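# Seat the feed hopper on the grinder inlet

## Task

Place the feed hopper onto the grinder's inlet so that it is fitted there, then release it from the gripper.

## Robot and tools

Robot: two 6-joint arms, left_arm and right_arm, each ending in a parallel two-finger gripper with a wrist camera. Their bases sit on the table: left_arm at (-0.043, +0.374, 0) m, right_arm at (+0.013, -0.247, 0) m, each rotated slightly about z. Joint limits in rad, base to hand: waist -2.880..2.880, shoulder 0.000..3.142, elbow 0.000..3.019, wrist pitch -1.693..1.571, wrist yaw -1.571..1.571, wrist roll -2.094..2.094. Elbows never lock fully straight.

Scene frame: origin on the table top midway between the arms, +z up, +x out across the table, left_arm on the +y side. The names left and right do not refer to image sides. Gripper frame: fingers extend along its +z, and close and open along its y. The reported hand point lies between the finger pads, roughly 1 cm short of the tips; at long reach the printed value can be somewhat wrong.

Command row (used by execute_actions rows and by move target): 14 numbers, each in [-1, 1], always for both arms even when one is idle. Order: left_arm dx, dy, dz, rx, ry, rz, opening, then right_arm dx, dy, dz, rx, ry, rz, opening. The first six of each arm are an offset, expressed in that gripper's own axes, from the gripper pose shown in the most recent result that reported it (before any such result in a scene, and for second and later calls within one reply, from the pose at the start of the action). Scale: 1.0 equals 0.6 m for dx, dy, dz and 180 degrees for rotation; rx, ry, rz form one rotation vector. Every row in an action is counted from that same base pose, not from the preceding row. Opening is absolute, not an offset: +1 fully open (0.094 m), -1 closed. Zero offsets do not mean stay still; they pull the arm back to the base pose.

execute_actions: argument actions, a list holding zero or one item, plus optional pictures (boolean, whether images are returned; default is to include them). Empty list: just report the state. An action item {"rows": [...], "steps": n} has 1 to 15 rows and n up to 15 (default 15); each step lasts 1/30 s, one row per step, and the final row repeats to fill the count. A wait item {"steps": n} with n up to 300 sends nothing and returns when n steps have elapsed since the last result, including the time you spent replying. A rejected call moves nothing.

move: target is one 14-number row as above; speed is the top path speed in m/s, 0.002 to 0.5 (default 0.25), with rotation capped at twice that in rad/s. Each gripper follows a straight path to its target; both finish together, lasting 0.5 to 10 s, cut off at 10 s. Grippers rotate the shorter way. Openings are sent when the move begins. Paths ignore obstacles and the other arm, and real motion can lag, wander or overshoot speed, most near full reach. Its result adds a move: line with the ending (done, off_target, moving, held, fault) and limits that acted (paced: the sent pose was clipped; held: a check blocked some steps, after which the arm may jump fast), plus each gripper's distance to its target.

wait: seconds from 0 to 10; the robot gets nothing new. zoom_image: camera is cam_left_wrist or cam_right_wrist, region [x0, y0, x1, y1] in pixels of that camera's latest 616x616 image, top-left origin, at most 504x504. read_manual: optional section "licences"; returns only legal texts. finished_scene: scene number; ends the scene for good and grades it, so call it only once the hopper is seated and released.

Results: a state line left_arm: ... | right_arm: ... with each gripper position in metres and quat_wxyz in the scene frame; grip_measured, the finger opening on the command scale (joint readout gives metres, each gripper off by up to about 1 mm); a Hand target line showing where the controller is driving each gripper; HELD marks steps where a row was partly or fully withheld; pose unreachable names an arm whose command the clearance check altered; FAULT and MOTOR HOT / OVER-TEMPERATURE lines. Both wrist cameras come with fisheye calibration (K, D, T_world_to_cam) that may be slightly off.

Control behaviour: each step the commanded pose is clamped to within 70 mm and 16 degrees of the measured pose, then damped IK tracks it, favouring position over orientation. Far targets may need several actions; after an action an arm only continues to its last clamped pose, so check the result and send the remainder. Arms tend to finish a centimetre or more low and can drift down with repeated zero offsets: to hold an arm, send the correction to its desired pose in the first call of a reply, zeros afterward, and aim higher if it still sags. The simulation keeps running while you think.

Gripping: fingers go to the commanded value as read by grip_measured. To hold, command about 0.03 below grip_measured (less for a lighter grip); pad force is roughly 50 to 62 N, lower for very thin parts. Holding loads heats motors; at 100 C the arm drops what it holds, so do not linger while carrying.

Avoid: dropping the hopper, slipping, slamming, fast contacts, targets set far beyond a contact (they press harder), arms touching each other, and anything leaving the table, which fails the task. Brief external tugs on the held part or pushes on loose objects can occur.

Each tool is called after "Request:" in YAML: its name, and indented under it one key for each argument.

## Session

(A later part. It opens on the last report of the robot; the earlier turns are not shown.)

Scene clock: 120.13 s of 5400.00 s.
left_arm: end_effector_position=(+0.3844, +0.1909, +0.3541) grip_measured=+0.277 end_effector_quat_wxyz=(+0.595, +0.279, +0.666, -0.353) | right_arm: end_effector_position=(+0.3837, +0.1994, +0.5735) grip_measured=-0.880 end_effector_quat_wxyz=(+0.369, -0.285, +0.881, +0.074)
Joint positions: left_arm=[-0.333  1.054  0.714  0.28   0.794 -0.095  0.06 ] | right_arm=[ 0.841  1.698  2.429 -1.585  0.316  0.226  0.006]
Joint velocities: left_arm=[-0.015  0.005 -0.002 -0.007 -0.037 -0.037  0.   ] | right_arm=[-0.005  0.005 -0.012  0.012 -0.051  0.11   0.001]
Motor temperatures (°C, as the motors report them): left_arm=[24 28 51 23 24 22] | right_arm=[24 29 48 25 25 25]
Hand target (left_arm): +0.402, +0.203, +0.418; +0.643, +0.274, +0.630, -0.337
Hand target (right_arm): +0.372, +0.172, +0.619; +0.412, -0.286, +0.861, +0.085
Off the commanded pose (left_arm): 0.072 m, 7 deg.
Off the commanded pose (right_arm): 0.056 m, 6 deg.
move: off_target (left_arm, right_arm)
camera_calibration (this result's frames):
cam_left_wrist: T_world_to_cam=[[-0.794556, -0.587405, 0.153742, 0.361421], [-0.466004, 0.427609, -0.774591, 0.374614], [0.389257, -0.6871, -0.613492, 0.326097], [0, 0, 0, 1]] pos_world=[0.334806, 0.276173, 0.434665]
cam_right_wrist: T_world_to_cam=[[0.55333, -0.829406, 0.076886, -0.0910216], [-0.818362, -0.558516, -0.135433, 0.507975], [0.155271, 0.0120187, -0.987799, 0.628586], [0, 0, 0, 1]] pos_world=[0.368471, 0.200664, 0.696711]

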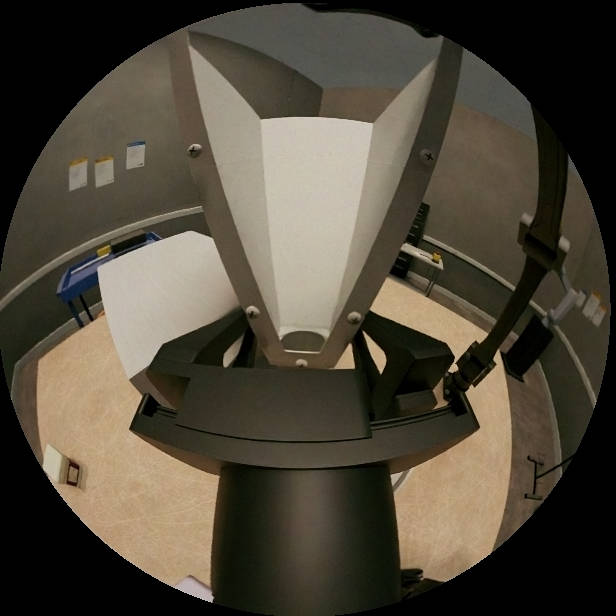

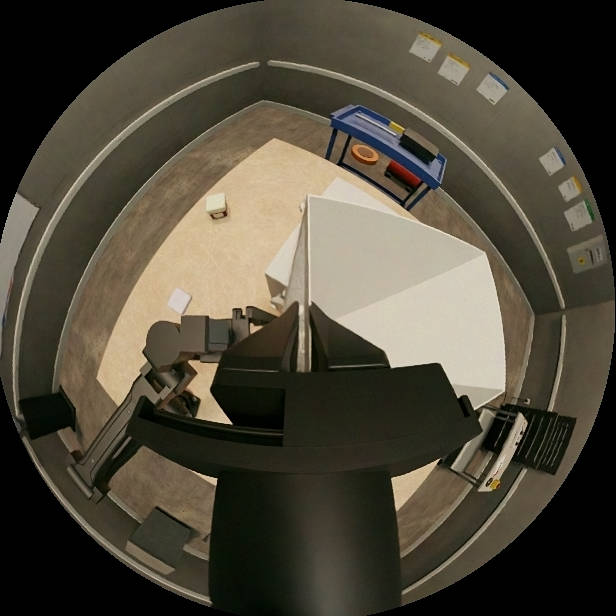

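Request:
move:
  target: [-0.058,0.006,0,0,-0.03,0.01,0.22,0.004,-0.022,-0.039,0,-0.02,0,-1]
  speed: 0.02

Scene clock: 123.60 s of 5400.00 s.
left_arm: end_effector_position=(+0.3835, +0.1891, +0.3547) grip_measured=+0.270 end_effector_quat_wxyz=(+0.606, +0.289, +0.651, -0.355) | right_arm: end_effector_position=(+0.3798, +0.1929, +0.5720) grip_measured=-0.880 end_effector_quat_wxyz=(+0.380, -0.273, +0.880, +0.085)
Joint positions: left_arm=[-0.333  1.065  0.702  0.342  0.809 -0.097  0.06 ] | right_arm=[ 0.841  1.633  2.319 -1.51   0.317  0.243  0.006]
Joint velocities: left_arm=[-0.005  0.005  0.002 -0.007 -0.007 -0.022  0.   ] | right_arm=[ 0.005 -0.005  0.012 -0.002  0.022  0.007 -0.   ]
Motor temperatures (°C, as the motors report them): left_arm=[24 28 51 23 24 22] | right_arm=[24 29 47 25 25 25]
Hand target (left_arm): +0.390, +0.195, +0.388; +0.631, +0.274, +0.633, -0.356
Hand target (right_arm): +0.375, +0.180, +0.589; +0.396, -0.283, +0.870, +0.082
Off the commanded pose (left_arm): 0.035 m, 4 deg.
Off the commanded pose (right_arm): 0.023 m, 3 deg.
move: off_target (left_arm, right_arm)
camera_calibration (this result's frames):
cam_left_wrist: T_world_to_cam=[[-0.808849, -0.573938, 0.127899, 0.371669], [-0.430127, 0.42919, -0.794221, 0.368355], [0.400941, -0.697417, -0.594016, 0.316199], [0, 0, 0, 1]] pos_world=[0.332286, 0.275743, 0.432847]
cam_right_wrist: T_world_to_cam=[[0.541911, -0.838655, 0.0546861, -0.075283], [-0.823584, -0.542885, -0.164275, 0.516386], [0.167458, 0.0439838, -0.984898, 0.615321], [0, 0, 0, 1]] pos_world=[0.363044, 0.190138, 0.694974]

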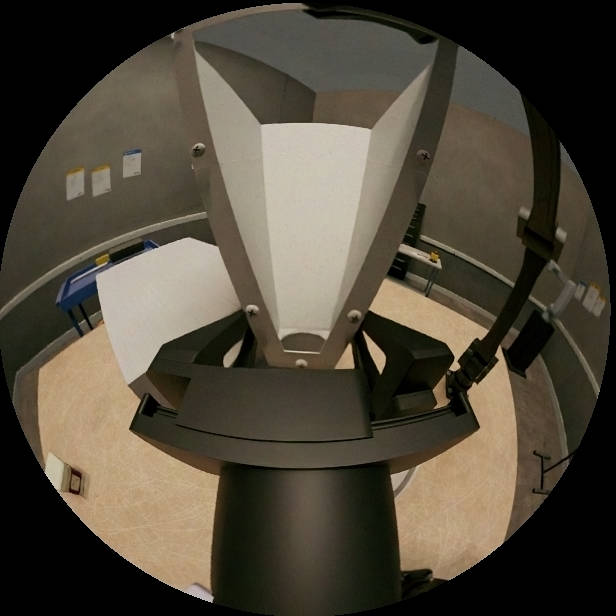

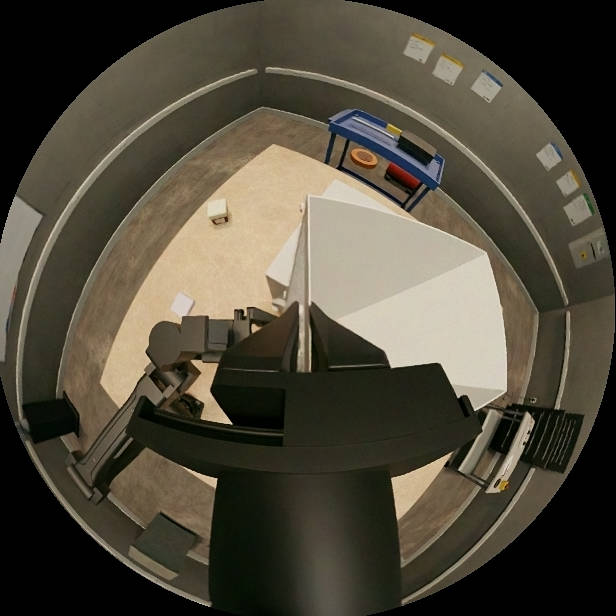

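Request:
execute_actions:
  actions:
    - {"rows":[[-0.045,0,0,0,-0.015,0,0.22,0,0,-0.015,0,-0.01,0,-1],[-0.035,0,0,0,-0.01,0,0.22,0,0.01,-0.008,0,-0.005,0,-1],[-0.025,0,0,0,-0.005,0,0.24,0,0.015,-0.004,0,0,0,-1],[-0.015,0,0,0,0,0,0.26,0,0.015,-0.004,0,0,0,-1],[-0.015,0,0,0,0,0,0.26,0,0.015,-0.004,0,0,0,-1],[-0.015,0,0,0,0,0,0.26,0,0.015,-0.004,0,0,0,-1],[-0.015,0,0,0,0,0,0.3,0,0.015,-0.004,0,0,0,-1],[-0.015,0,0,0,0,0,0.34,0,0.015,-0.004,0,0,0,-1],[-0.015,0,0,0,0,0,0.4,0,0.015,-0.004,0,0,0,-1]],"steps":15}

Scene clock: 125.10 s of 5400.00 s.
left_arm: end_effector_position=(+0.3828, +0.1888, +0.3514) grip_measured=+0.398 end_effector_quat_wxyz=(+0.600, +0.289, +0.656, -0.357) | right_arm: end_effector_position=(+0.3811, +0.1927, +0.5714) grip_measured=-0.880 end_effector_quat_wxyz=(+0.381, -0.256, +0.884, +0.090)
Joint positions: left_arm=[-0.333  1.065  0.701  0.326  0.813 -0.094  0.066] | right_arm=[ 0.841  1.629  2.309 -1.499  0.324  0.278  0.006]
Joint velocities: left_arm=[-0.005 -0.015  0.012  0.002 -0.095  0.037 -0.001] | right_arm=[-0.005 -0.024  0.012 -0.007 -0.022  0.007 -0.   ]
Motor temperatures (°C, as the motors report them): left_arm=[24 28 50 23 24 22] | right_arm=[24 29 46 25 25 25]
Hand target (left_arm): +0.384, +0.190, +0.364; +0.606, +0.289, +0.651, -0.355
Hand target (right_arm): +0.373, +0.199, +0.573; +0.380, -0.273, +0.879, +0.085
Off the commanded pose (left_arm): 0.012 m, 1 deg.
Off the commanded pose (right_arm): 0.010 m, 2 deg.
Steps of this call (steps 1 to 30: nothing new was sent; steps 31 to 45: all 15 steps of this action). Readings (end_effector_position):
31: left_arm (+0.3832, +0.1890, +0.3543) | right_arm (+0.3804, +0.1933, +0.5711)
32: left_arm (+0.3831, +0.1889, +0.3542) | right_arm (+0.3806, +0.1933, +0.5716)
34: left_arm (+0.3830, +0.1888, +0.3530) | right_arm (+0.3807, +0.1933, +0.5714)
38: left_arm (+0.3828, +0.1888, +0.3524) | right_arm (+0.3807, +0.1932, +0.5713)
45: the state above
camera_calibration (this result's frames):
cam_left_wrist: T_world_to_cam=[[-0.808978, -0.57161, 0.137171, 0.367652], [-0.43976, 0.433639, -0.786491, 0.365647], [0.390083, -0.696577, -0.602176, 0.321183], [0, 0, 0, 1]] pos_world=[0.332932, 0.275324, 0.430555]
cam_right_wrist: T_world_to_cam=[[0.517322, -0.855167, 0.0326772, -0.05098], [-0.840055, -0.514728, -0.171352, 0.522168], [0.163355, 0.0611937, -0.984668, 0.612622], [0, 0, 0, 1]] pos_world=[0.364949, 0.18769, 0.69437]

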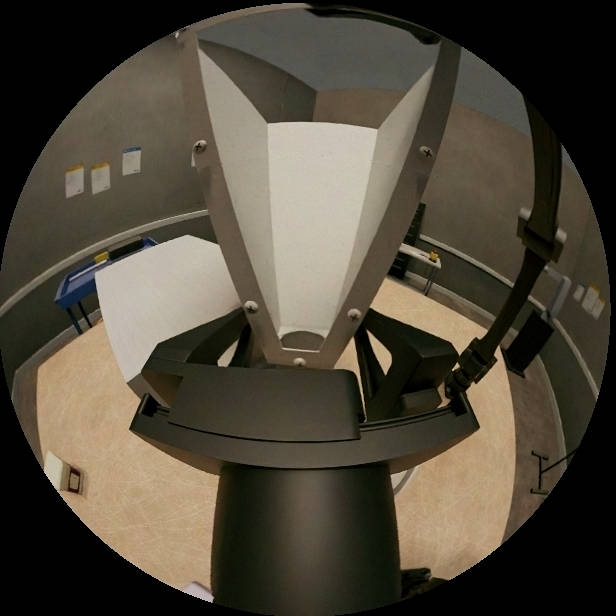

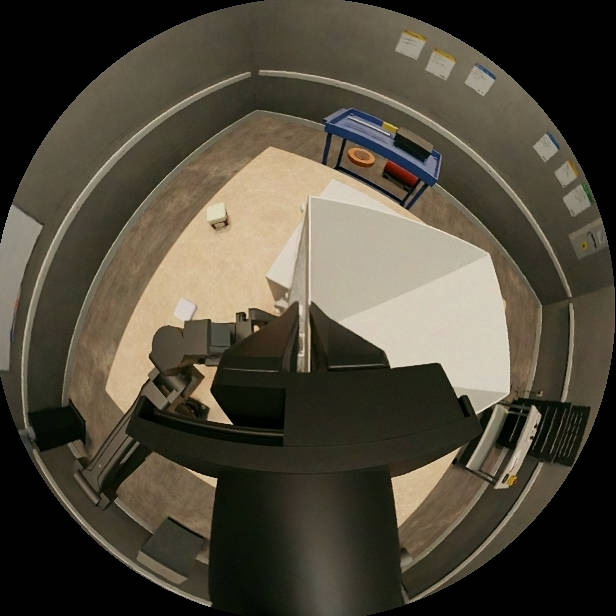

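Request:
move:
  target: [0.035,0,-0.11,0,0.08,0.04,0.4,0,0.024,-0.004,0.009,0,0.008,-1]
  speed: 0.1

Request:
zoom_image:
  camera: "cam_left_wrist"
  region: [230,230,380,380]

Scene clock: 127.83 s of 5400.00 s.
left_arm: end_effector_position=(+0.3330, +0.2373, +0.3000) grip_measured=+0.398 end_effector_quat_wxyz=(+0.511, +0.359, +0.721, -0.298) | right_arm: end_effector_position=(+0.3817, +0.1899, +0.5710) grip_measured=-0.880 end_effector_quat_wxyz=(+0.386, -0.219, +0.892, +0.084)
Joint positions: left_arm=[-0.193  0.928  0.701 -0.294  0.926  0.364  0.066] | right_arm=[ 0.851  1.631  2.309 -1.508  0.373  0.353  0.006]
Joint velocities: left_arm=[-0.015 -0.015  0.007 -0.012 -0.007 -0.037 -0.   ] | right_arm=[-0.015  0.015 -0.012 -0.002 -0.066  0.022  0.001]
Motor temperatures (°C, as the motors report them): left_arm=[24 28 50 23 24 22] | right_arm=[24 29 46 25 25 25]
Hand target (left_arm): +0.340, +0.241, +0.332; +0.535, +0.371, +0.705, -0.282
Hand target (right_arm): +0.372, +0.204, +0.572; +0.385, -0.240, +0.888, +0.083
Off the commanded pose (left_arm): 0.034 m, 4 deg.
Off the commanded pose (right_arm): 0.017 m, 2 deg.
move: off_target (left_arm, right_arm)
camera_calibration (this result's frames):
cam_left_wrist: T_world_to_cam=[[-0.824336, -0.5604, 0.080136, 0.381732], [-0.490996, 0.637314, -0.593931, 0.193267], [0.281767, -0.528945, -0.800515, 0.399263], [0, 0, 0, 1]] pos_world=[0.29707, 0.301939, 0.403812]
cam_right_wrist: T_world_to_cam=[[0.451841, -0.891966, 0.0153645, -0.0118464], [-0.876361, -0.447025, -0.179333, 0.5267], [0.166827, 0.067565, -0.983668, 0.609277], [0, 0, 0, 1]] pos_world=[0.365288, 0.183716, 0.693963]

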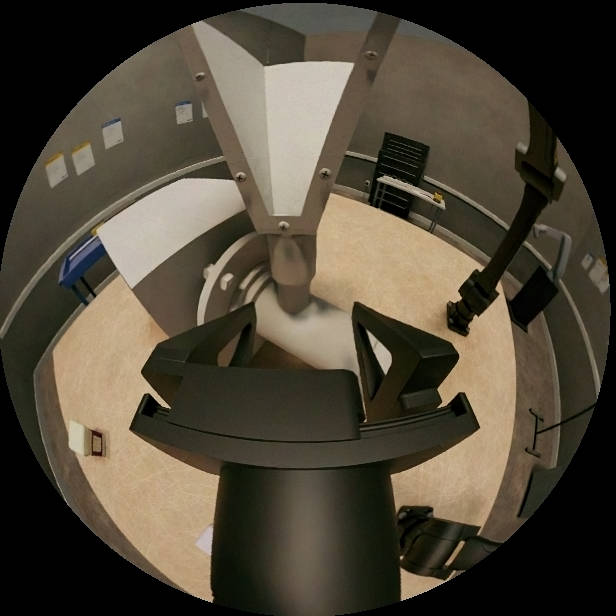

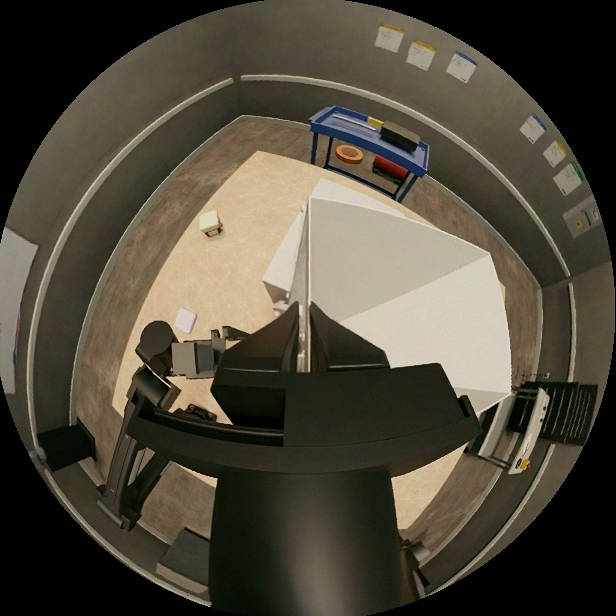

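Region (230, 230, 380, 380) of cam_left_wrist's 616x616 image, scaled by 3.360, with more detail than that image has.

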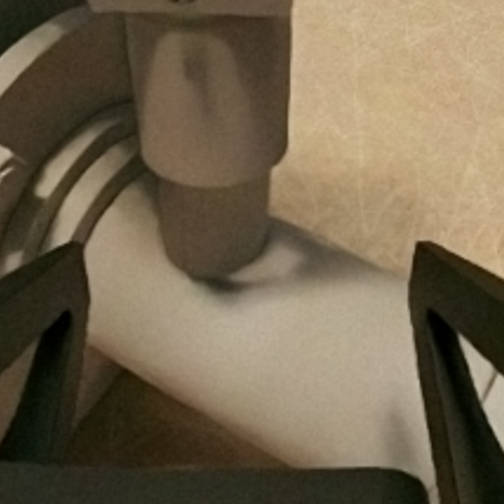

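Request:
move:
  target: [-0.093,0.014,0.08,0,-0.015,0,0.4,0,0.02,-0.004,-0.015,0,-0.014,-1]
  speed: 0.06

Request:
zoom_image:
  camera: "cam_left_wrist"
  region: [230,230,380,380]

Scene clock: 131.13 s of 5400.00 s.
left_arm: end_effector_position=(+0.3620, +0.1993, +0.3020) grip_measured=+0.398 end_effector_quat_wxyz=(+0.501, +0.346, +0.730, -0.310) | right_arm: end_effector_position=(+0.3782, +0.1927, +0.5706) grip_measured=-0.885 end_effector_quat_wxyz=(+0.380, -0.227, +0.892, +0.094)
Joint positions: left_arm=[-0.313  1.026  0.756 -0.196  0.823  0.242  0.066] | right_arm=[ 0.851  1.63   2.309 -1.508  0.346  0.347  0.005]
Joint velocities: left_arm=[-0.005 -0.005  0.007 -0.007  0.095 -0.066 -0.001] | right_arm=[-0.015 -0.005 -0.002 -0.002  0.007  0.022  0.001]
Motor temperatures (°C, as the motors report them): left_arm=[24 28 50 22 24 22] | right_arm=[24 29 46 25 24 25]
Hand target (left_arm): +0.375, +0.193, +0.338; +0.527, +0.353, +0.710, -0.305
Hand target (right_arm): +0.375, +0.200, +0.572; +0.383, -0.247, +0.885, +0.096
Off the commanded pose (left_arm): 0.040 m, 4 deg.
Off the commanded pose (right_arm): 0.008 m, 3 deg.
move: off_target (left_arm, right_arm)
camera_calibration (this result's frames):
cam_left_wrist: T_world_to_cam=[[-0.816146, -0.564694, 0.122578, 0.369235], [-0.518869, 0.622808, -0.585564, 0.243409], [0.254322, -0.541508, -0.801305, 0.385168], [0, 0, 0, 1]] pos_world=[0.329691, 0.265479, 0.405908]
cam_right_wrist: T_world_to_cam=[[0.472376, -0.881396, 0.00155353, -0.00969091], [-0.868279, -0.465647, -0.171065, 0.52071], [0.151499, 0.079458, -0.985259, 0.613685], [0, 0, 0, 1]] pos_world=[0.363727, 0.185164, 0.693729]

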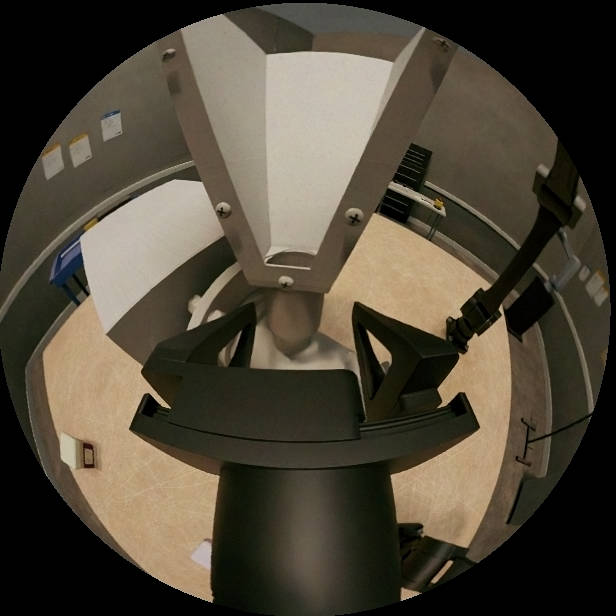

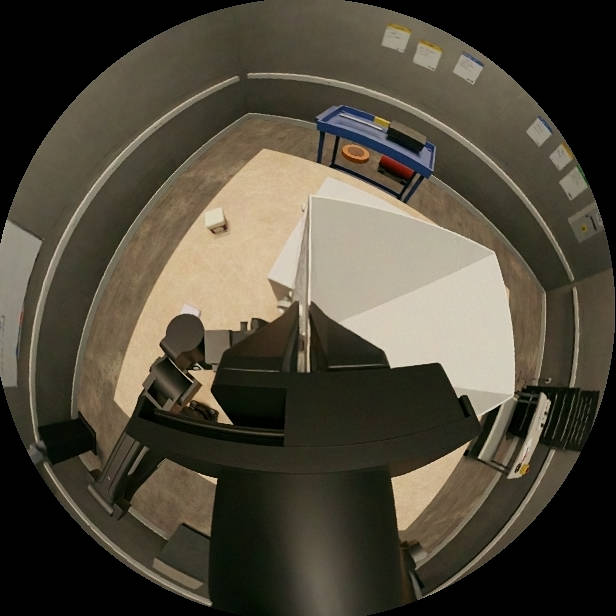

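Region (230, 230, 380, 380) of cam_left_wrist's 616x616 image, scaled by 3.360, with more detail than that image has.

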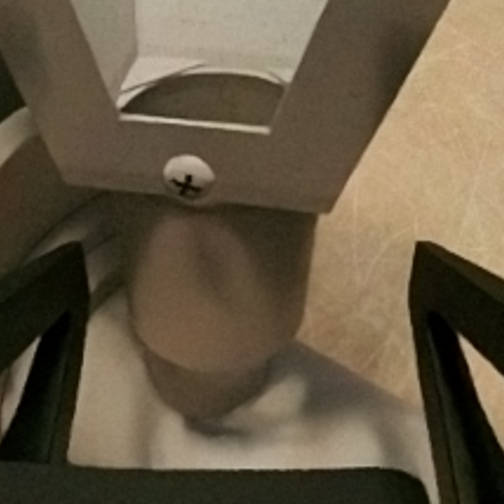

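Request:
execute_actions:
  actions:
    - {"rows":[[-0.065,0.03,0.035,0,-0.022,0,0.4,0,0.014,-0.004,-0.01,0,-0.01,-1],[-0.065,0.035,0.04,0,-0.022,0,0.4,0,0.014,-0.004,-0.01,0,-0.01,-1],[-0.065,0.035,0.04,0,-0.022,0,0.4,0,0.014,-0.004,-0.01,0,-0.01,-1],[-0.065,0.035,0.04,0,-0.022,0,0.3,0,0.014,-0.004,-0.01,0,-0.01,-1],[-0.065,0.035,0.04,0,-0.022,0,0.2,0,0.014,-0.004,-0.01,0,-0.01,-1],[-0.065,0.035,0.04,0,-0.022,0,0.1,0,0.014,-0.004,-0.01,0,-0.01,-1],[-0.065,0.035,0.04,0,-0.022,0,0,0,0.014,-0.004,-0.01,0,-0.01,-1]],"steps":15}

Request:
zoom_image:
  camera: "cam_left_wrist"
  region: [230,230,380,380]

Scene clock: 132.83 s of 5400.00 s.
left_arm: end_effector_position=(+0.3852, +0.1876, +0.2934) grip_measured=+0.002 end_effector_quat_wxyz=(+0.497, +0.333, +0.731, -0.329) | right_arm: end_effector_position=(+0.3763, +0.1939, +0.5709) grip_measured=-0.888 end_effector_quat_wxyz=(+0.377, -0.230, +0.892, +0.100)
Joint positions: left_arm=[-0.332  1.115  0.781 -0.109  0.826  0.179  0.047] | right_arm=[ 0.851  1.628  2.309 -1.508  0.332  0.347  0.005]
Joint velocities: left_arm=[-0.015 -0.005  0.002  0.017 -0.081 -0.066  0.001] | right_arm=[-0.005 -0.015 -0.012 -0.002  0.051 -0.022 -0.001]
Motor temperatures (°C, as the motors report them): left_arm=[24 28 50 22 24 22] | right_arm=[24 29 46 25 24 25]
Hand target (left_arm): +0.399, +0.186, +0.330; +0.526, +0.336, +0.712, -0.322
Hand target (right_arm): +0.373, +0.199, +0.572; +0.378, -0.247, +0.887, +0.102
Off the commanded pose (left_arm): 0.040 m, 4 deg.
Off the commanded pose (right_arm): 0.007 m, 2 deg.
Steps of this call (steps 1 to 36: nothing new was sent; steps 37 to 51: all 15 steps of this action). Readings (end_effector_position):
37: left_arm (+0.3638, +0.1989, +0.3025) | right_arm (+0.3778, +0.1932, +0.5705)
38: left_arm (+0.3678, +0.1978, +0.3037) | right_arm (+0.3771, +0.1935, +0.5707)
40: left_arm (+0.3782, +0.1952, +0.3026) | right_arm (+0.3764, +0.1940, +0.5707)
44: left_arm (+0.3850, +0.1886, +0.2938) | right_arm (+0.3763, +0.1939, +0.5709)
51: the state above
camera_calibration (this result's frames):
cam_left_wrist: T_world_to_cam=[[-0.813442, -0.557297, 0.166528, 0.367258], [-0.534266, 0.602718, -0.592698, 0.269398], [0.229939, -0.571096, -0.788021, 0.377119], [0, 0, 0, 1]] pos_world=[0.355959, 0.257672, 0.39569]
cam_right_wrist: T_world_to_cam=[[0.480743, -0.876822, -0.00835665, -0.00610802], [-0.865119, -0.472729, -0.16762, 0.517799], [0.143022, 0.0878114, -0.985816, 0.616016], [0, 0, 0, 1]] pos_world=[0.362791, 0.18533, 0.694021]

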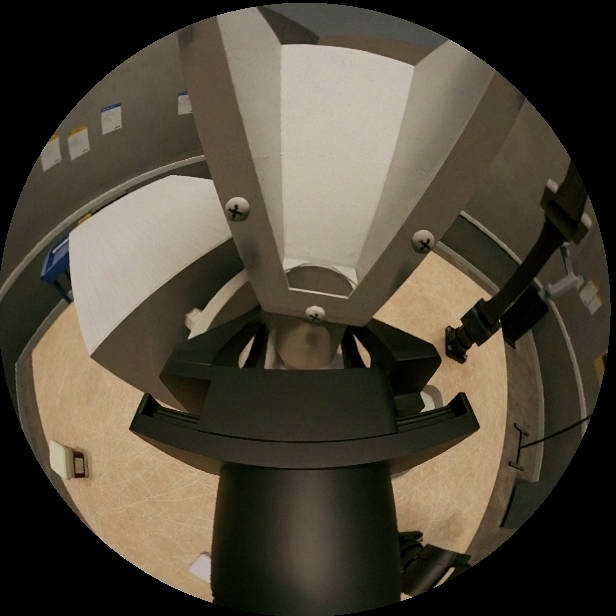

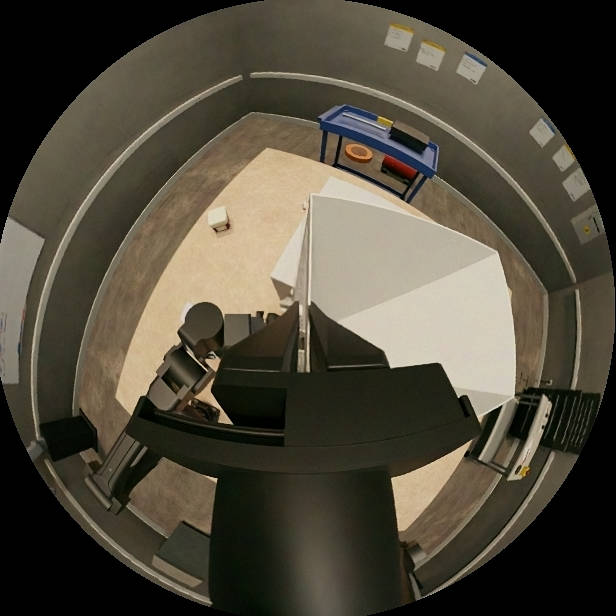

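Region (230, 230, 380, 380) of cam_left_wrist's 616x616 image, scaled by 3.360, with more detail than that image has.

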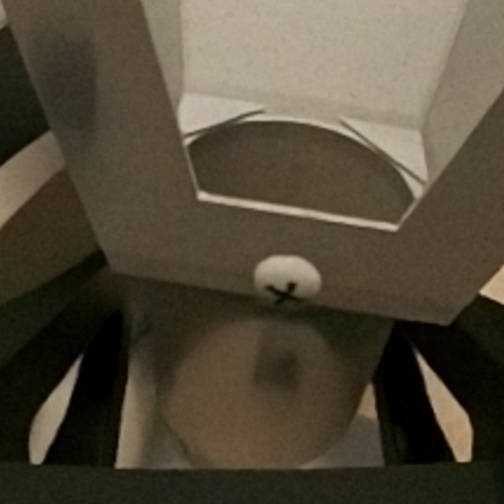

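Request:
execute_actions:
  actions:
    - {"rows":[[-0.063,0.003,-0.006,0,-0.022,0,-0.15,0,0.011,-0.004,-0.008,0,-0.008,-1],[-0.063,0.003,-0.006,0,-0.022,0,-0.22,0,0.011,-0.004,-0.008,0,-0.008,-1],[-0.063,0.003,-0.006,0,-0.022,0,-0.3,0,0.011,-0.004,-0.008,0,-0.008,-1],[-0.063,0.003,-0.006,0,-0.022,0,-0.3,0,0.011,-0.004,-0.008,0,-0.008,-1],[-0.063,0.003,-0.006,0,-0.022,0,-0.3,0,0.011,-0.004,-0.008,0,-0.008,-1],[-0.063,0.003,0,0,-0.022,0,-0.3,0,0.011,-0.004,-0.008,0,-0.008,-1],[-0.063,0.003,0.005,0,-0.022,0,-0.3,0,0.011,-0.004,-0.008,0,-0.008,-1],[-0.063,0.003,0.01,0,-0.022,0,-0.3,0,0.011,-0.004,-0.008,0,-0.008,-1],[-0.063,0.003,0.015,0,-0.022,0,-0.3,0,0.011,-0.004,-0.008,0,-0.008,-1],[-0.063,0.003,0.02,0,-0.022,0,-0.3,0,0.011,-0.004,-0.008,0,-0.008,-1]],"steps":15}
  pictures: false

Scene clock: 134.40 s of 5400.00 s.
left_arm: end_effector_position=(+0.3885, +0.1816, +0.2946) grip_measured=-0.172 end_effector_quat_wxyz=(+0.504, +0.337, +0.724, -0.328) | right_arm: end_effector_position=(+0.3762, +0.1945, +0.5713) grip_measured=-0.890 end_effector_quat_wxyz=(+0.377, -0.231, +0.891, +0.102)
Joint positions: left_arm=[-0.346  1.127  0.781 -0.07   0.818  0.17   0.039] | right_arm=[ 0.85   1.628  2.309 -1.505  0.326  0.344  0.005]
Joint velocities: left_arm=[-0.015 -0.005  0.007 -0.002  0.037 -0.066  0.   ] | right_arm=[-0.015  0.005 -0.002 -0.012  0.007  0.022  0.   ]
Motor temperatures (°C, as the motors report them): left_arm=[24 28 50 22 24 22] | right_arm=[24 29 46 25 24 25]
Hand target (left_arm): +0.401, +0.174, +0.325; +0.520, +0.324, +0.713, -0.340
Hand target (right_arm): +0.372, +0.199, +0.573; +0.375, -0.245, +0.887, +0.106
Off the commanded pose (left_arm): 0.035 m, 3 deg.
Off the commanded pose (right_arm): 0.006 m, 2 deg.
Steps of this call (steps 1 to 32: nothing new was sent; steps 33 to 47: all 15 steps of this action). Readings (end_effector_position):
33: left_arm (+0.3840, +0.1866, +0.2942) | right_arm (+0.3760, +0.1941, +0.5708)
34: left_arm (+0.3835, +0.1861, +0.2949) | right_arm (+0.3757, +0.1942, +0.5709)
36: left_arm (+0.3836, +0.1860, +0.2953) | right_arm (+0.3761, +0.1945, +0.5713)
40: left_arm (+0.3845, +0.1856, +0.2954) | right_arm (+0.3762, +0.1944, +0.5713)
47: the state above

Request:
execute_actions:
  actions: []

Request:
zoom_image:
  camera: "cam_left_wrist"
  region: [230,230,380,380]

Scene clock: 134.87 s of 5400.00 s.
left_arm: end_effector_position=(+0.3885, +0.1816, +0.2947) grip_measured=-0.172 end_effector_quat_wxyz=(+0.504, +0.337, +0.724, -0.328) | right_arm: end_effector_position=(+0.3762, +0.1945, +0.5713) grip_measured=-0.890 end_effector_quat_wxyz=(+0.377, -0.231, +0.891, +0.102)
Joint positions: left_arm=[-0.346  1.127  0.781 -0.069  0.818  0.17   0.039] | right_arm=[ 0.85   1.628  2.309 -1.505  0.326  0.344  0.005]
Joint velocities: left_arm=[-0.005 -0.015  0.007 -0.007 -0.037  0.037 -0.001] | right_arm=[-0.015 -0.005  0.012 -0.027 -0.081  0.022  0.   ]
Motor temperatures (°C, as the motors report them): left_arm=[24 28 50 23 24 22] | right_arm=[24 29 46 25 24 25]
Hand target (left_arm): +0.401, +0.174, +0.325; +0.520, +0.324, +0.713, -0.340
Hand target (right_arm): +0.372, +0.199, +0.573; +0.375, -0.246, +0.887, +0.106
Off the commanded pose (left_arm): 0.035 m, 3 deg.
Off the commanded pose (right_arm): 0.006 m, 2 deg.
Steps of this call (steps 1 to 14: nothing new was sent). Readings (end_effector_position):
1: left_arm (+0.3885, +0.1816, +0.2947) | right_arm (+0.3762, +0.1945, +0.5713)
2: left_arm (+0.3885, +0.1816, +0.2947) | right_arm (+0.3762, +0.1945, +0.5713)
4: left_arm (+0.3885, +0.1816, +0.2947) | right_arm (+0.3762, +0.1945, +0.5713)
8: left_arm (+0.3885, +0.1816, +0.2947) | right_arm (+0.3762, +0.1945, +0.5713)
14: the state above
camera_calibration (this result's frames):
cam_left_wrist: T_world_to_cam=[[-0.819023, -0.552996, 0.152961, 0.371831], [-0.519595, 0.601785, -0.606528, 0.274134], [0.243358, -0.576238, -0.780209, 0.367374], [0, 0, 0, 1]] pos_world=[0.357573, 0.252347, 0.396023]
cam_right_wrist: T_world_to_cam=[[0.4851, -0.874389, -0.0110518, -0.006081], [-0.862836, -0.47656, -0.168535, 0.518479], [0.142098, 0.0912921, -0.985634, 0.615956], [0, 0, 0, 1]] pos_world=[0.362786, 0.185537, 0.694422]

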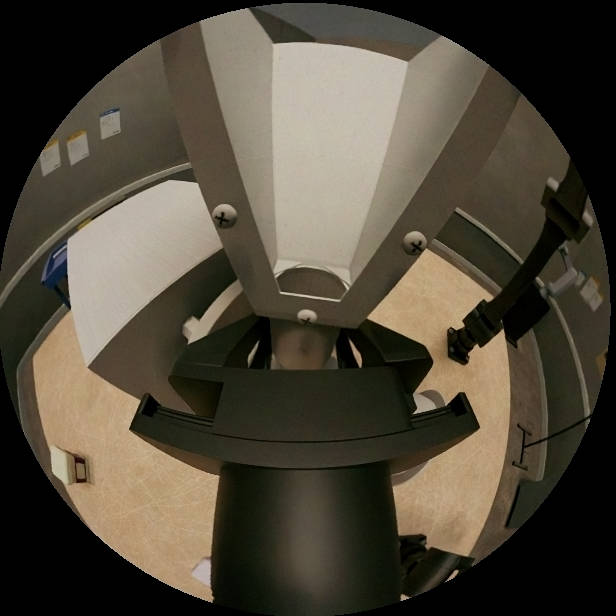

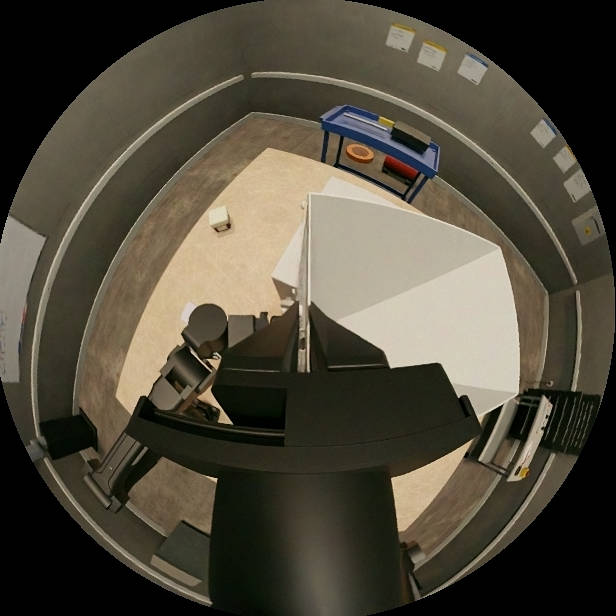

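Region (230, 230, 380, 380) of cam_left_wrist's 616x616 image, scaled by 3.360, with more detail than that image has.

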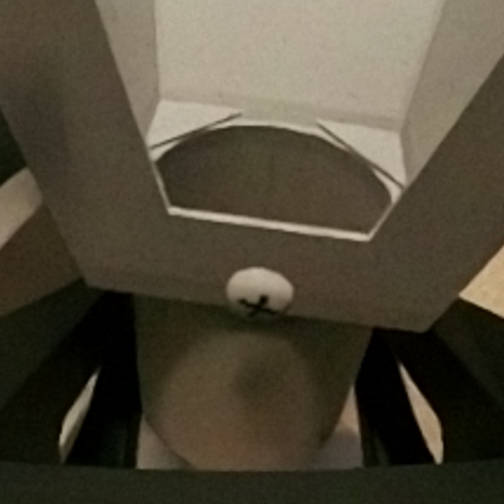

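Request:
execute_actions:
  actions:
    - {"rows":[[-0.04,0.005,0.005,0,-0.015,0,-0.3,0.002,0.011,0,-0.008,0,-0.008,-1],[-0.03,0.005,0.003,0,-0.01,0,-0.3,0.004,0.011,0.002,-0.008,0,-0.008,-1],[-0.02,0.005,0,0,-0.005,0,-0.3,0.006,0.011,0.004,-0.008,0,-0.008,-1],[-0.01,0.003,0,0,0,0,-0.3,0.008,0.011,0.006,-0.008,0,-0.008,-1],[0,0,0,0,0,0,-0.3,0.008,0.011,0.008,-0.008,0,-0.008,-1],[0,0,0,0,0,0,-0.3,0.008,0.011,0.008,-0.008,0,-0.008,-1],[0,0,-0.004,0,0,0,-0.3,0.008,0.011,0.008,-0.008,0,-0.008,-1],[0,0,-0.008,0,0,0,-0.3,0.008,0.011,0.008,-0.008,0,-0.008,-1],[0,0,-0.012,0,0,0,-0.3,0.008,0.011,0.008,-0.008,0,-0.008,-1]],"steps":15}
  pictures: false

Scene clock: 136.90 s of 5400.00 s.
left_arm: end_effector_position=(+0.3876, +0.1819, +0.2937) grip_measured=-0.182 end_effector_quat_wxyz=(+0.508, +0.349, +0.719, -0.322) | right_arm: end_effector_position=(+0.3749, +0.1944, +0.5707) grip_measured=-0.891 end_effector_quat_wxyz=(+0.379, -0.233, +0.889, +0.108)
Joint positions: left_arm=[-0.344  1.127  0.779 -0.07   0.823  0.203  0.038] | right_arm=[ 0.85   1.612  2.281 -1.481  0.319  0.34   0.005]
Joint velocities: left_arm=[-0.015 -0.015 -0.007 -0.002  0.007 -0.081 -0.   ] | right_arm=[-0.034  0.024 -0.012 -0.002  0.007 -0.022 -0.001]
Motor temperatures (°C, as the motors report them): left_arm=[24 28 50 23 24 22] | right_arm=[24 29 45 25 24 25]
Hand target (left_arm): +0.385, +0.187, +0.297; +0.504, +0.337, +0.724, -0.328
Hand target (right_arm): +0.373, +0.200, +0.564; +0.375, -0.247, +0.887, +0.108
Off the commanded pose (left_arm): 0.007 m, 2 deg.
Off the commanded pose (right_arm): 0.009 m, 2 deg.
Steps of this call (steps 1 to 46: nothing new was sent; steps 47 to 61: all 15 steps of this action). Readings (end_effector_position):
47: left_arm (+0.3886, +0.1816, +0.2949) | right_arm (+0.3759, +0.1947, +0.5712)
48: left_arm (+0.3885, +0.1815, +0.2948) | right_arm (+0.3760, +0.1950, +0.5708)
50: left_arm (+0.3882, +0.1815, +0.2943) | right_arm (+0.3761, +0.1953, +0.5706)
54: left_arm (+0.3881, +0.1816, +0.2937) | right_arm (+0.3752, +0.1947, +0.5707)
61: the state above

Release and back off a bit to see.

Request:
execute_actions:
  actions:
    - {"rows":[[0,0,0,0,0,0,0.1,0.004,0.012,0.002,-0.008,0,-0.008,-1],[0,0,0,0,0,0,0.2,0.004,0.012,0.002,-0.008,0,-0.008,-1],[0,0,0,0,0,0,0.2,0.004,0.012,0.002,-0.008,0,-0.008,-1],[0,0,0,0,0,0,0.2,0.004,0.012,0.002,-0.008,0,-0.008,-1],[-0.03,0,-0.02,0,0,0.01,0.2,0.004,0.012,0.002,-0.008,0,-0.008,-1],[-0.04,0,-0.04,0,0,0.02,0.2,0.004,0.012,0.002,-0.008,0,-0.008,-1],[-0.04,0,-0.05,0,0,0.03,0.2,0.004,0.012,0.002,-0.008,0,-0.008,-1]],"steps":15}

Request:
zoom_image:
  camera: "cam_left_wrist"
  region: [230,230,380,380]

Scene clock: 138.70 s of 5400.00 s.
left_arm: end_effector_position=(+0.3697, +0.2002, +0.3037) grip_measured=+0.198 end_effector_quat_wxyz=(+0.508, +0.370, +0.714, -0.311) | right_arm: end_effector_position=(+0.3729, +0.1934, +0.5710) grip_measured=-0.891 end_effector_quat_wxyz=(+0.378, -0.234, +0.889, +0.110)
Joint positions: left_arm=[-0.296  1.061  0.777 -0.186  0.871  0.299  0.056] | right_arm=[ 0.85   1.606  2.275 -1.481  0.312  0.339  0.005]
Joint velocities: left_arm=[-0.015 -0.005 -0.007 -0.037  0.037  0.183  0.   ] | right_arm=[-0.005  0.005 -0.017 -0.007 -0.037 -0.081 -0.001]
Motor temperatures (°C, as the motors report them): left_arm=[24 28 50 22 24 22] | right_arm=[24 29 45 25 24 25]
Hand target (left_arm): +0.377, +0.202, +0.325; +0.524, +0.382, +0.701, -0.298
Hand target (right_arm): +0.371, +0.200, +0.568; +0.377, -0.248, +0.885, +0.114
Off the commanded pose (left_arm): 0.023 m, 3 deg.
Off the commanded pose (right_arm): 0.008 m, 2 deg.
Steps of this call (steps 1 to 39: nothing new was sent; steps 40 to 54: all 15 steps of this action). Readings (end_effector_position):
40: left_arm (+0.3876, +0.1819, +0.2937) | right_arm (+0.3747, +0.1945, +0.5710)
41: left_arm (+0.3875, +0.1819, +0.2935) | right_arm (+0.3742, +0.1945, +0.5710)
43: left_arm (+0.3874, +0.1820, +0.2930) | right_arm (+0.3732, +0.1939, +0.5711)
47: left_arm (+0.3761, +0.1872, +0.2913) | right_arm (+0.3729, +0.1934, +0.5710)
54: the state above
camera_calibration (this result's frames):
cam_left_wrist: T_world_to_cam=[[-0.843389, -0.530417, 0.0857467, 0.390206], [-0.468745, 0.648342, -0.599942, 0.228545], [0.262626, -0.546178, -0.795435, 0.38117], [0, 0, 0, 1]] pos_world=[0.336119, 0.266984, 0.406851]
cam_right_wrist: T_world_to_cam=[[0.49616, -0.867935, -0.0226929, -0.00413003], [-0.856783, -0.48522, -0.1746, 0.517974], [0.14053, 0.106072, -0.984378, 0.61327], [0, 0, 0, 1]] pos_world=[0.359658, 0.182696, 0.694034]

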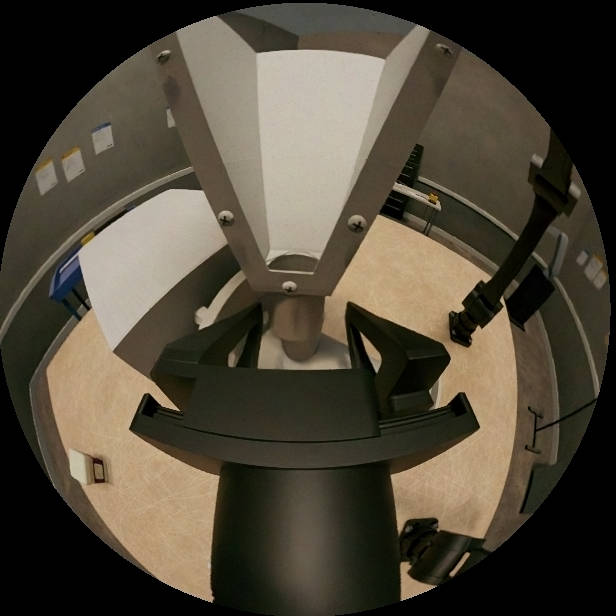

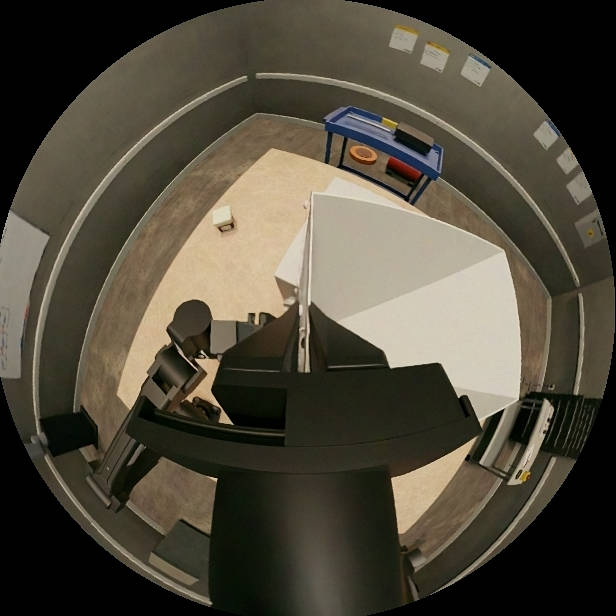

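Region (230, 230, 380, 380) of cam_left_wrist's 616x616 image, scaled by 3.360, with more detail than that image has.

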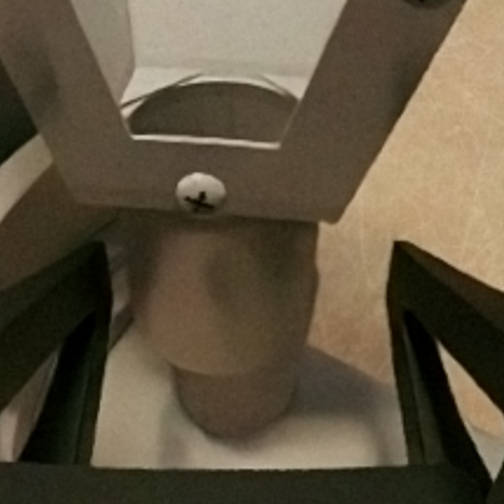

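Request:
execute_actions:
  actions:
    - {"rows":[[-0.035,0.012,0.005,0,-0.012,0,0.1,0.004,0.012,0.002,-0.008,0,-0.008,-1],[-0.035,0.012,0.01,0,-0.012,0,0.05,0.004,0.012,0.002,-0.008,0,-0.008,-1],[-0.035,0.012,0.015,0,-0.012,0,0,0.004,0.012,0.002,-0.008,0,-0.008,-1],[-0.035,0.012,0.018,0,-0.012,0,0,0.004,0.012,0.002,-0.008,0,-0.008,-1],[-0.035,0.012,0.018,0,-0.012,0,0,0.004,0.012,0.002,-0.008,0,-0.008,-1],[-0.035,0.012,0.018,0,-0.012,0,0,0.004,0.012,0.002,-0.008,0,-0.008,-1],[-0.035,0.012,0.018,0,-0.012,0,-0.06,0.004,0.012,0.002,-0.008,0,-0.008,-1],[-0.035,0.012,0.018,0,-0.012,0,-0.12,0.004,0.012,0.002,-0.008,0,-0.008,-1],[-0.035,0.012,0.018,0,-0.012,0,-0.18,0.004,0.012,0.002,-0.008,0,-0.008,-1],[-0.035,0.012,0.018,0,-0.012,0,-0.23,0.004,0.012,0.002,-0.008,0,-0.008,-1],[-0.035,0.012,0.018,0,-0.012,0,-0.28,0.004,0.012,0.002,-0.008,0,-0.008,-1]],"steps":15}

Request:
zoom_image:
  camera: "cam_left_wrist"
  region: [230,230,380,380]

Scene clock: 141.13 s of 5400.00 s.
left_arm: end_effector_position=(+0.3775, +0.1978, +0.2978) grip_measured=-0.200 end_effector_quat_wxyz=(+0.506, +0.360, +0.717, -0.316) | right_arm: end_effector_position=(+0.3709, +0.1925, +0.5709) grip_measured=-0.891 end_effector_quat_wxyz=(+0.376, -0.236, +0.889, +0.112)
Joint positions: left_arm=[-0.301  1.089  0.777 -0.15   0.864  0.269  0.038] | right_arm=[ 0.85   1.6    2.269 -1.481  0.305  0.338  0.005]
Joint velocities: left_arm=[ 0.005 -0.015  0.002 -0.007  0.066 -0.007 -0.   ] | right_arm=[-0.015 -0.024 -0.007  0.002 -0.007  0.022 -0.   ]
Motor temperatures (°C, as the motors report them): left_arm=[24 28 49 22 24 22] | right_arm=[24 29 44 25 24 25]
Hand target (left_arm): +0.385, +0.191, +0.320; +0.521, +0.364, +0.704, -0.318
Hand target (right_arm): +0.369, +0.199, +0.568; +0.376, -0.250, +0.885, +0.116
Off the commanded pose (left_arm): 0.025 m, 2 deg.
Off the commanded pose (right_arm): 0.008 m, 2 deg.
Steps of this call (steps 1 to 58: nothing new was sent; steps 59 to 73: all 15 steps of this action). Readings (end_effector_position):
59: left_arm (+0.3693, +0.1999, +0.3033) | right_arm (+0.3726, +0.1936, +0.5708)
60: left_arm (+0.3701, +0.1997, +0.3036) | right_arm (+0.3721, +0.1934, +0.5708)
62: left_arm (+0.3729, +0.1996, +0.3032) | right_arm (+0.3712, +0.1930, +0.5709)
66: left_arm (+0.3762, +0.1977, +0.2987) | right_arm (+0.3709, +0.1925, +0.5709)
73: the state above
camera_calibration (this result's frames):
cam_left_wrist: T_world_to_cam=[[-0.836761, -0.537212, 0.105991, 0.388818], [-0.484474, 0.636135, -0.600514, 0.238675], [0.255179, -0.553837, -0.792558, 0.376602], [0, 0, 0, 1]] pos_world=[0.344879, 0.265625, 0.400595]
cam_right_wrist: T_world_to_cam=[[0.500605, -0.865277, -0.0262738, -0.00406834], [-0.854965, -0.489424, -0.171753, 0.514326], [0.135755, 0.108444, -0.98479, 0.615042], [0, 0, 0, 1]] pos_world=[0.358272, 0.181506, 0.693917]

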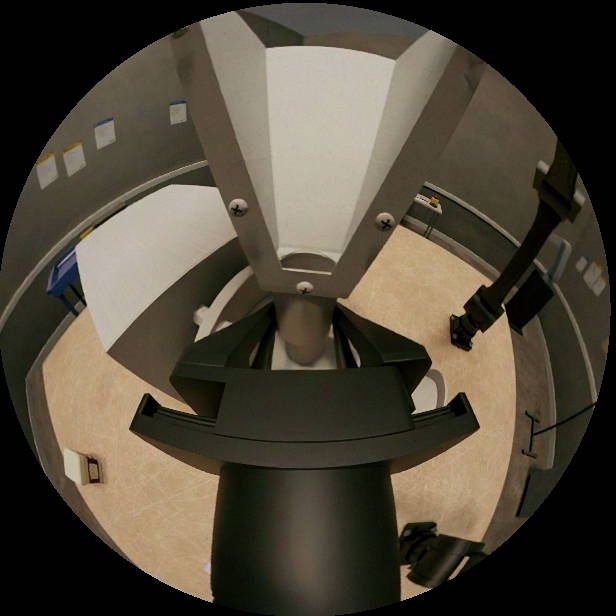

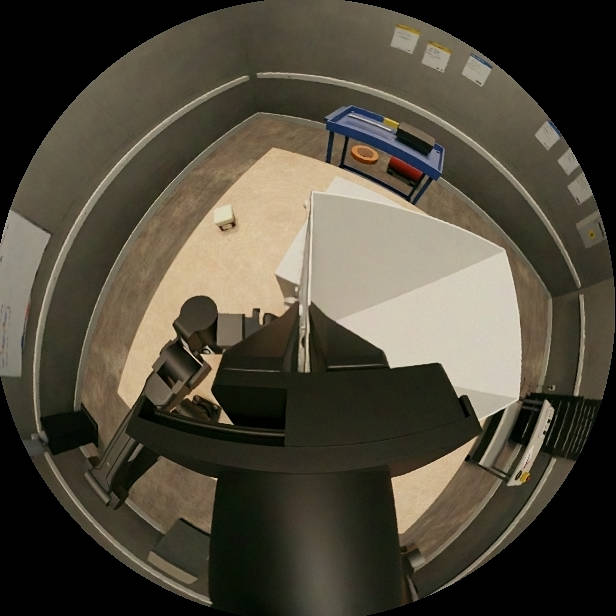

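Region (230, 230, 380, 380) of cam_left_wrist's 616x616 image, scaled by 3.360, with more detail than that image has.

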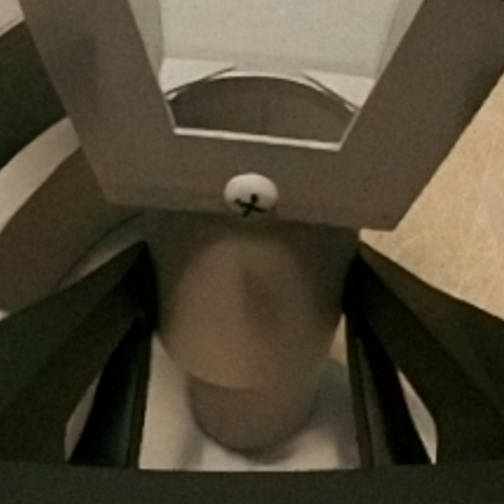

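Request:
execute_actions:
  actions:
    - {"rows":[[-0.02,-0.005,0.012,0.005,-0.005,0,-0.28,0,0.011,0.008,-0.008,0,-0.008,-1],[-0.01,-0.008,0.014,0.008,0,0,-0.28,0,0.011,0.008,-0.008,0,-0.008,-1],[0,-0.011,0.016,0.011,0,0,-0.28,0,0.011,0.008,-0.008,0,-0.008,-1],[0,-0.014,0.018,0.014,0,0,-0.28,0,0.011,0.008,-0.008,0,-0.008,-1],[0,-0.017,0.018,0.017,0,0,-0.28,0,0.011,0.008,-0.008,0,-0.008,-1],[0,-0.02,0.018,0.02,0,0,-0.28,0,0.011,0.008,-0.008,0,-0.008,-1]],"steps":15}

Request:
zoom_image:
  camera: "cam_left_wrist"
  region: [230,230,380,380]

Scene clock: 142.87 s of 5400.00 s.
left_arm: end_effector_position=(+0.3761, +0.1962, +0.2972) grip_measured=-0.200 end_effector_quat_wxyz=(+0.504, +0.364, +0.715, -0.321) | right_arm: end_effector_position=(+0.3703, +0.1932, +0.5706) grip_measured=-0.892 end_effector_quat_wxyz=(+0.374, -0.238, +0.889, +0.115)
Joint positions: left_arm=[-0.302  1.092  0.777 -0.15   0.878  0.271  0.038] | right_arm=[ 0.849  1.6    2.269 -1.481  0.298  0.336  0.005]
Joint velocities: left_arm=[ 0.005 -0.005 -0.017 -0.002 -0.037 -0.037 -0.001] | right_arm=[-0.015 -0.005  0.022 -0.012 -0.051 -0.051  0.   ]
Motor temperatures (°C, as the motors report them): left_arm=[24 28 49 22 24 22] | right_arm=[24 29 44 25 24 25]
Hand target (left_arm): +0.372, +0.183, +0.296; +0.494, +0.376, +0.707, -0.338
Hand target (right_arm): +0.370, +0.200, +0.568; +0.374, -0.252, +0.885, +0.119
Off the commanded pose (left_arm): 0.014 m, 3 deg.
Off the commanded pose (right_arm): 0.007 m, 2 deg.
Steps of this call (steps 1 to 37: nothing new was sent; steps 38 to 52: all 15 steps of this action). Readings (end_effector_position):
38: left_arm (+0.3774, +0.1977, +0.2978) | right_arm (+0.3706, +0.1928, +0.5708)
39: left_arm (+0.3774, +0.1977, +0.2978) | right_arm (+0.3704, +0.1930, +0.5707)
41: left_arm (+0.3771, +0.1973, +0.2976) | right_arm (+0.3703, +0.1932, +0.5706)
45: left_arm (+0.3761, +0.1962, +0.2972) | right_arm (+0.3703, +0.1932, +0.5706)
52: the state above
camera_calibration (this result's frames):
cam_left_wrist: T_world_to_cam=[[-0.844053, -0.524832, 0.110121, 0.385945], [-0.476611, 0.640057, -0.602636, 0.235616], [0.245799, -0.561141, -0.790382, 0.379906], [0, 0, 0, 1]] pos_world=[0.344675, 0.26493, 0.399761]
cam_right_wrist: T_world_to_cam=[[0.505634, -0.862257, -0.0291083, -0.00398715], [-0.852608, -0.49425, -0.169637, 0.512931], [0.131884, 0.110592, -0.985077, 0.615984], [0, 0, 0, 1]] pos_world=[0.358107, 0.181955, 0.693688]

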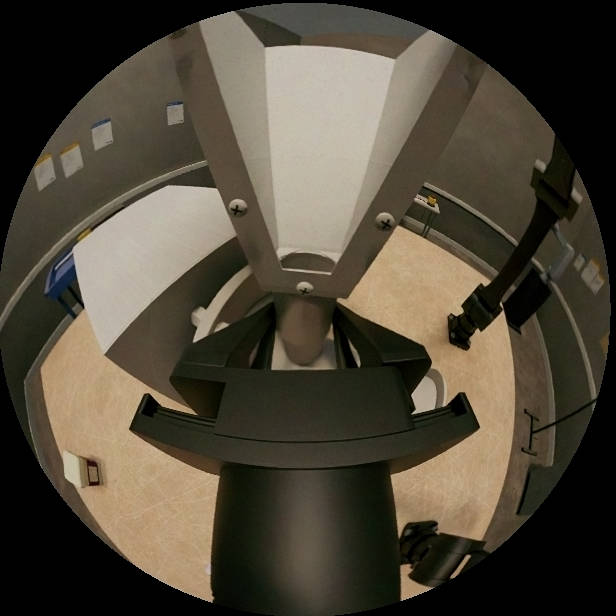

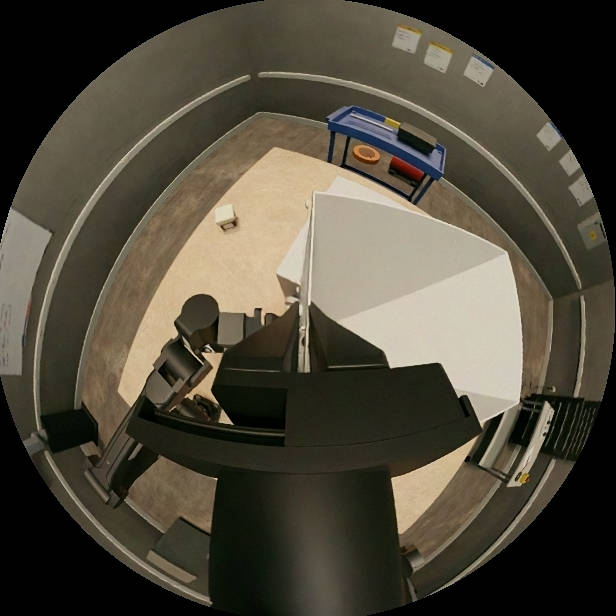

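Region (230, 230, 380, 380) of cam_left_wrist's 616x616 image, scaled by 3.360, with more detail than that image has.

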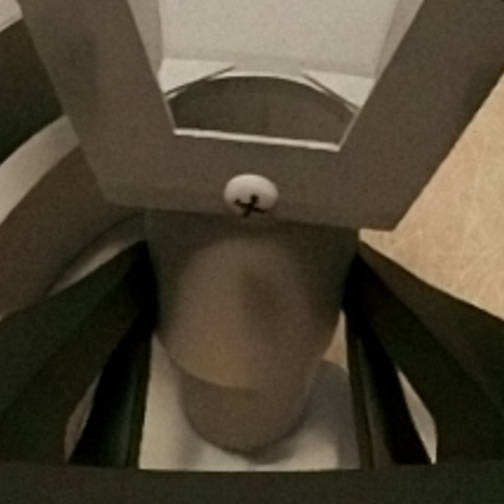

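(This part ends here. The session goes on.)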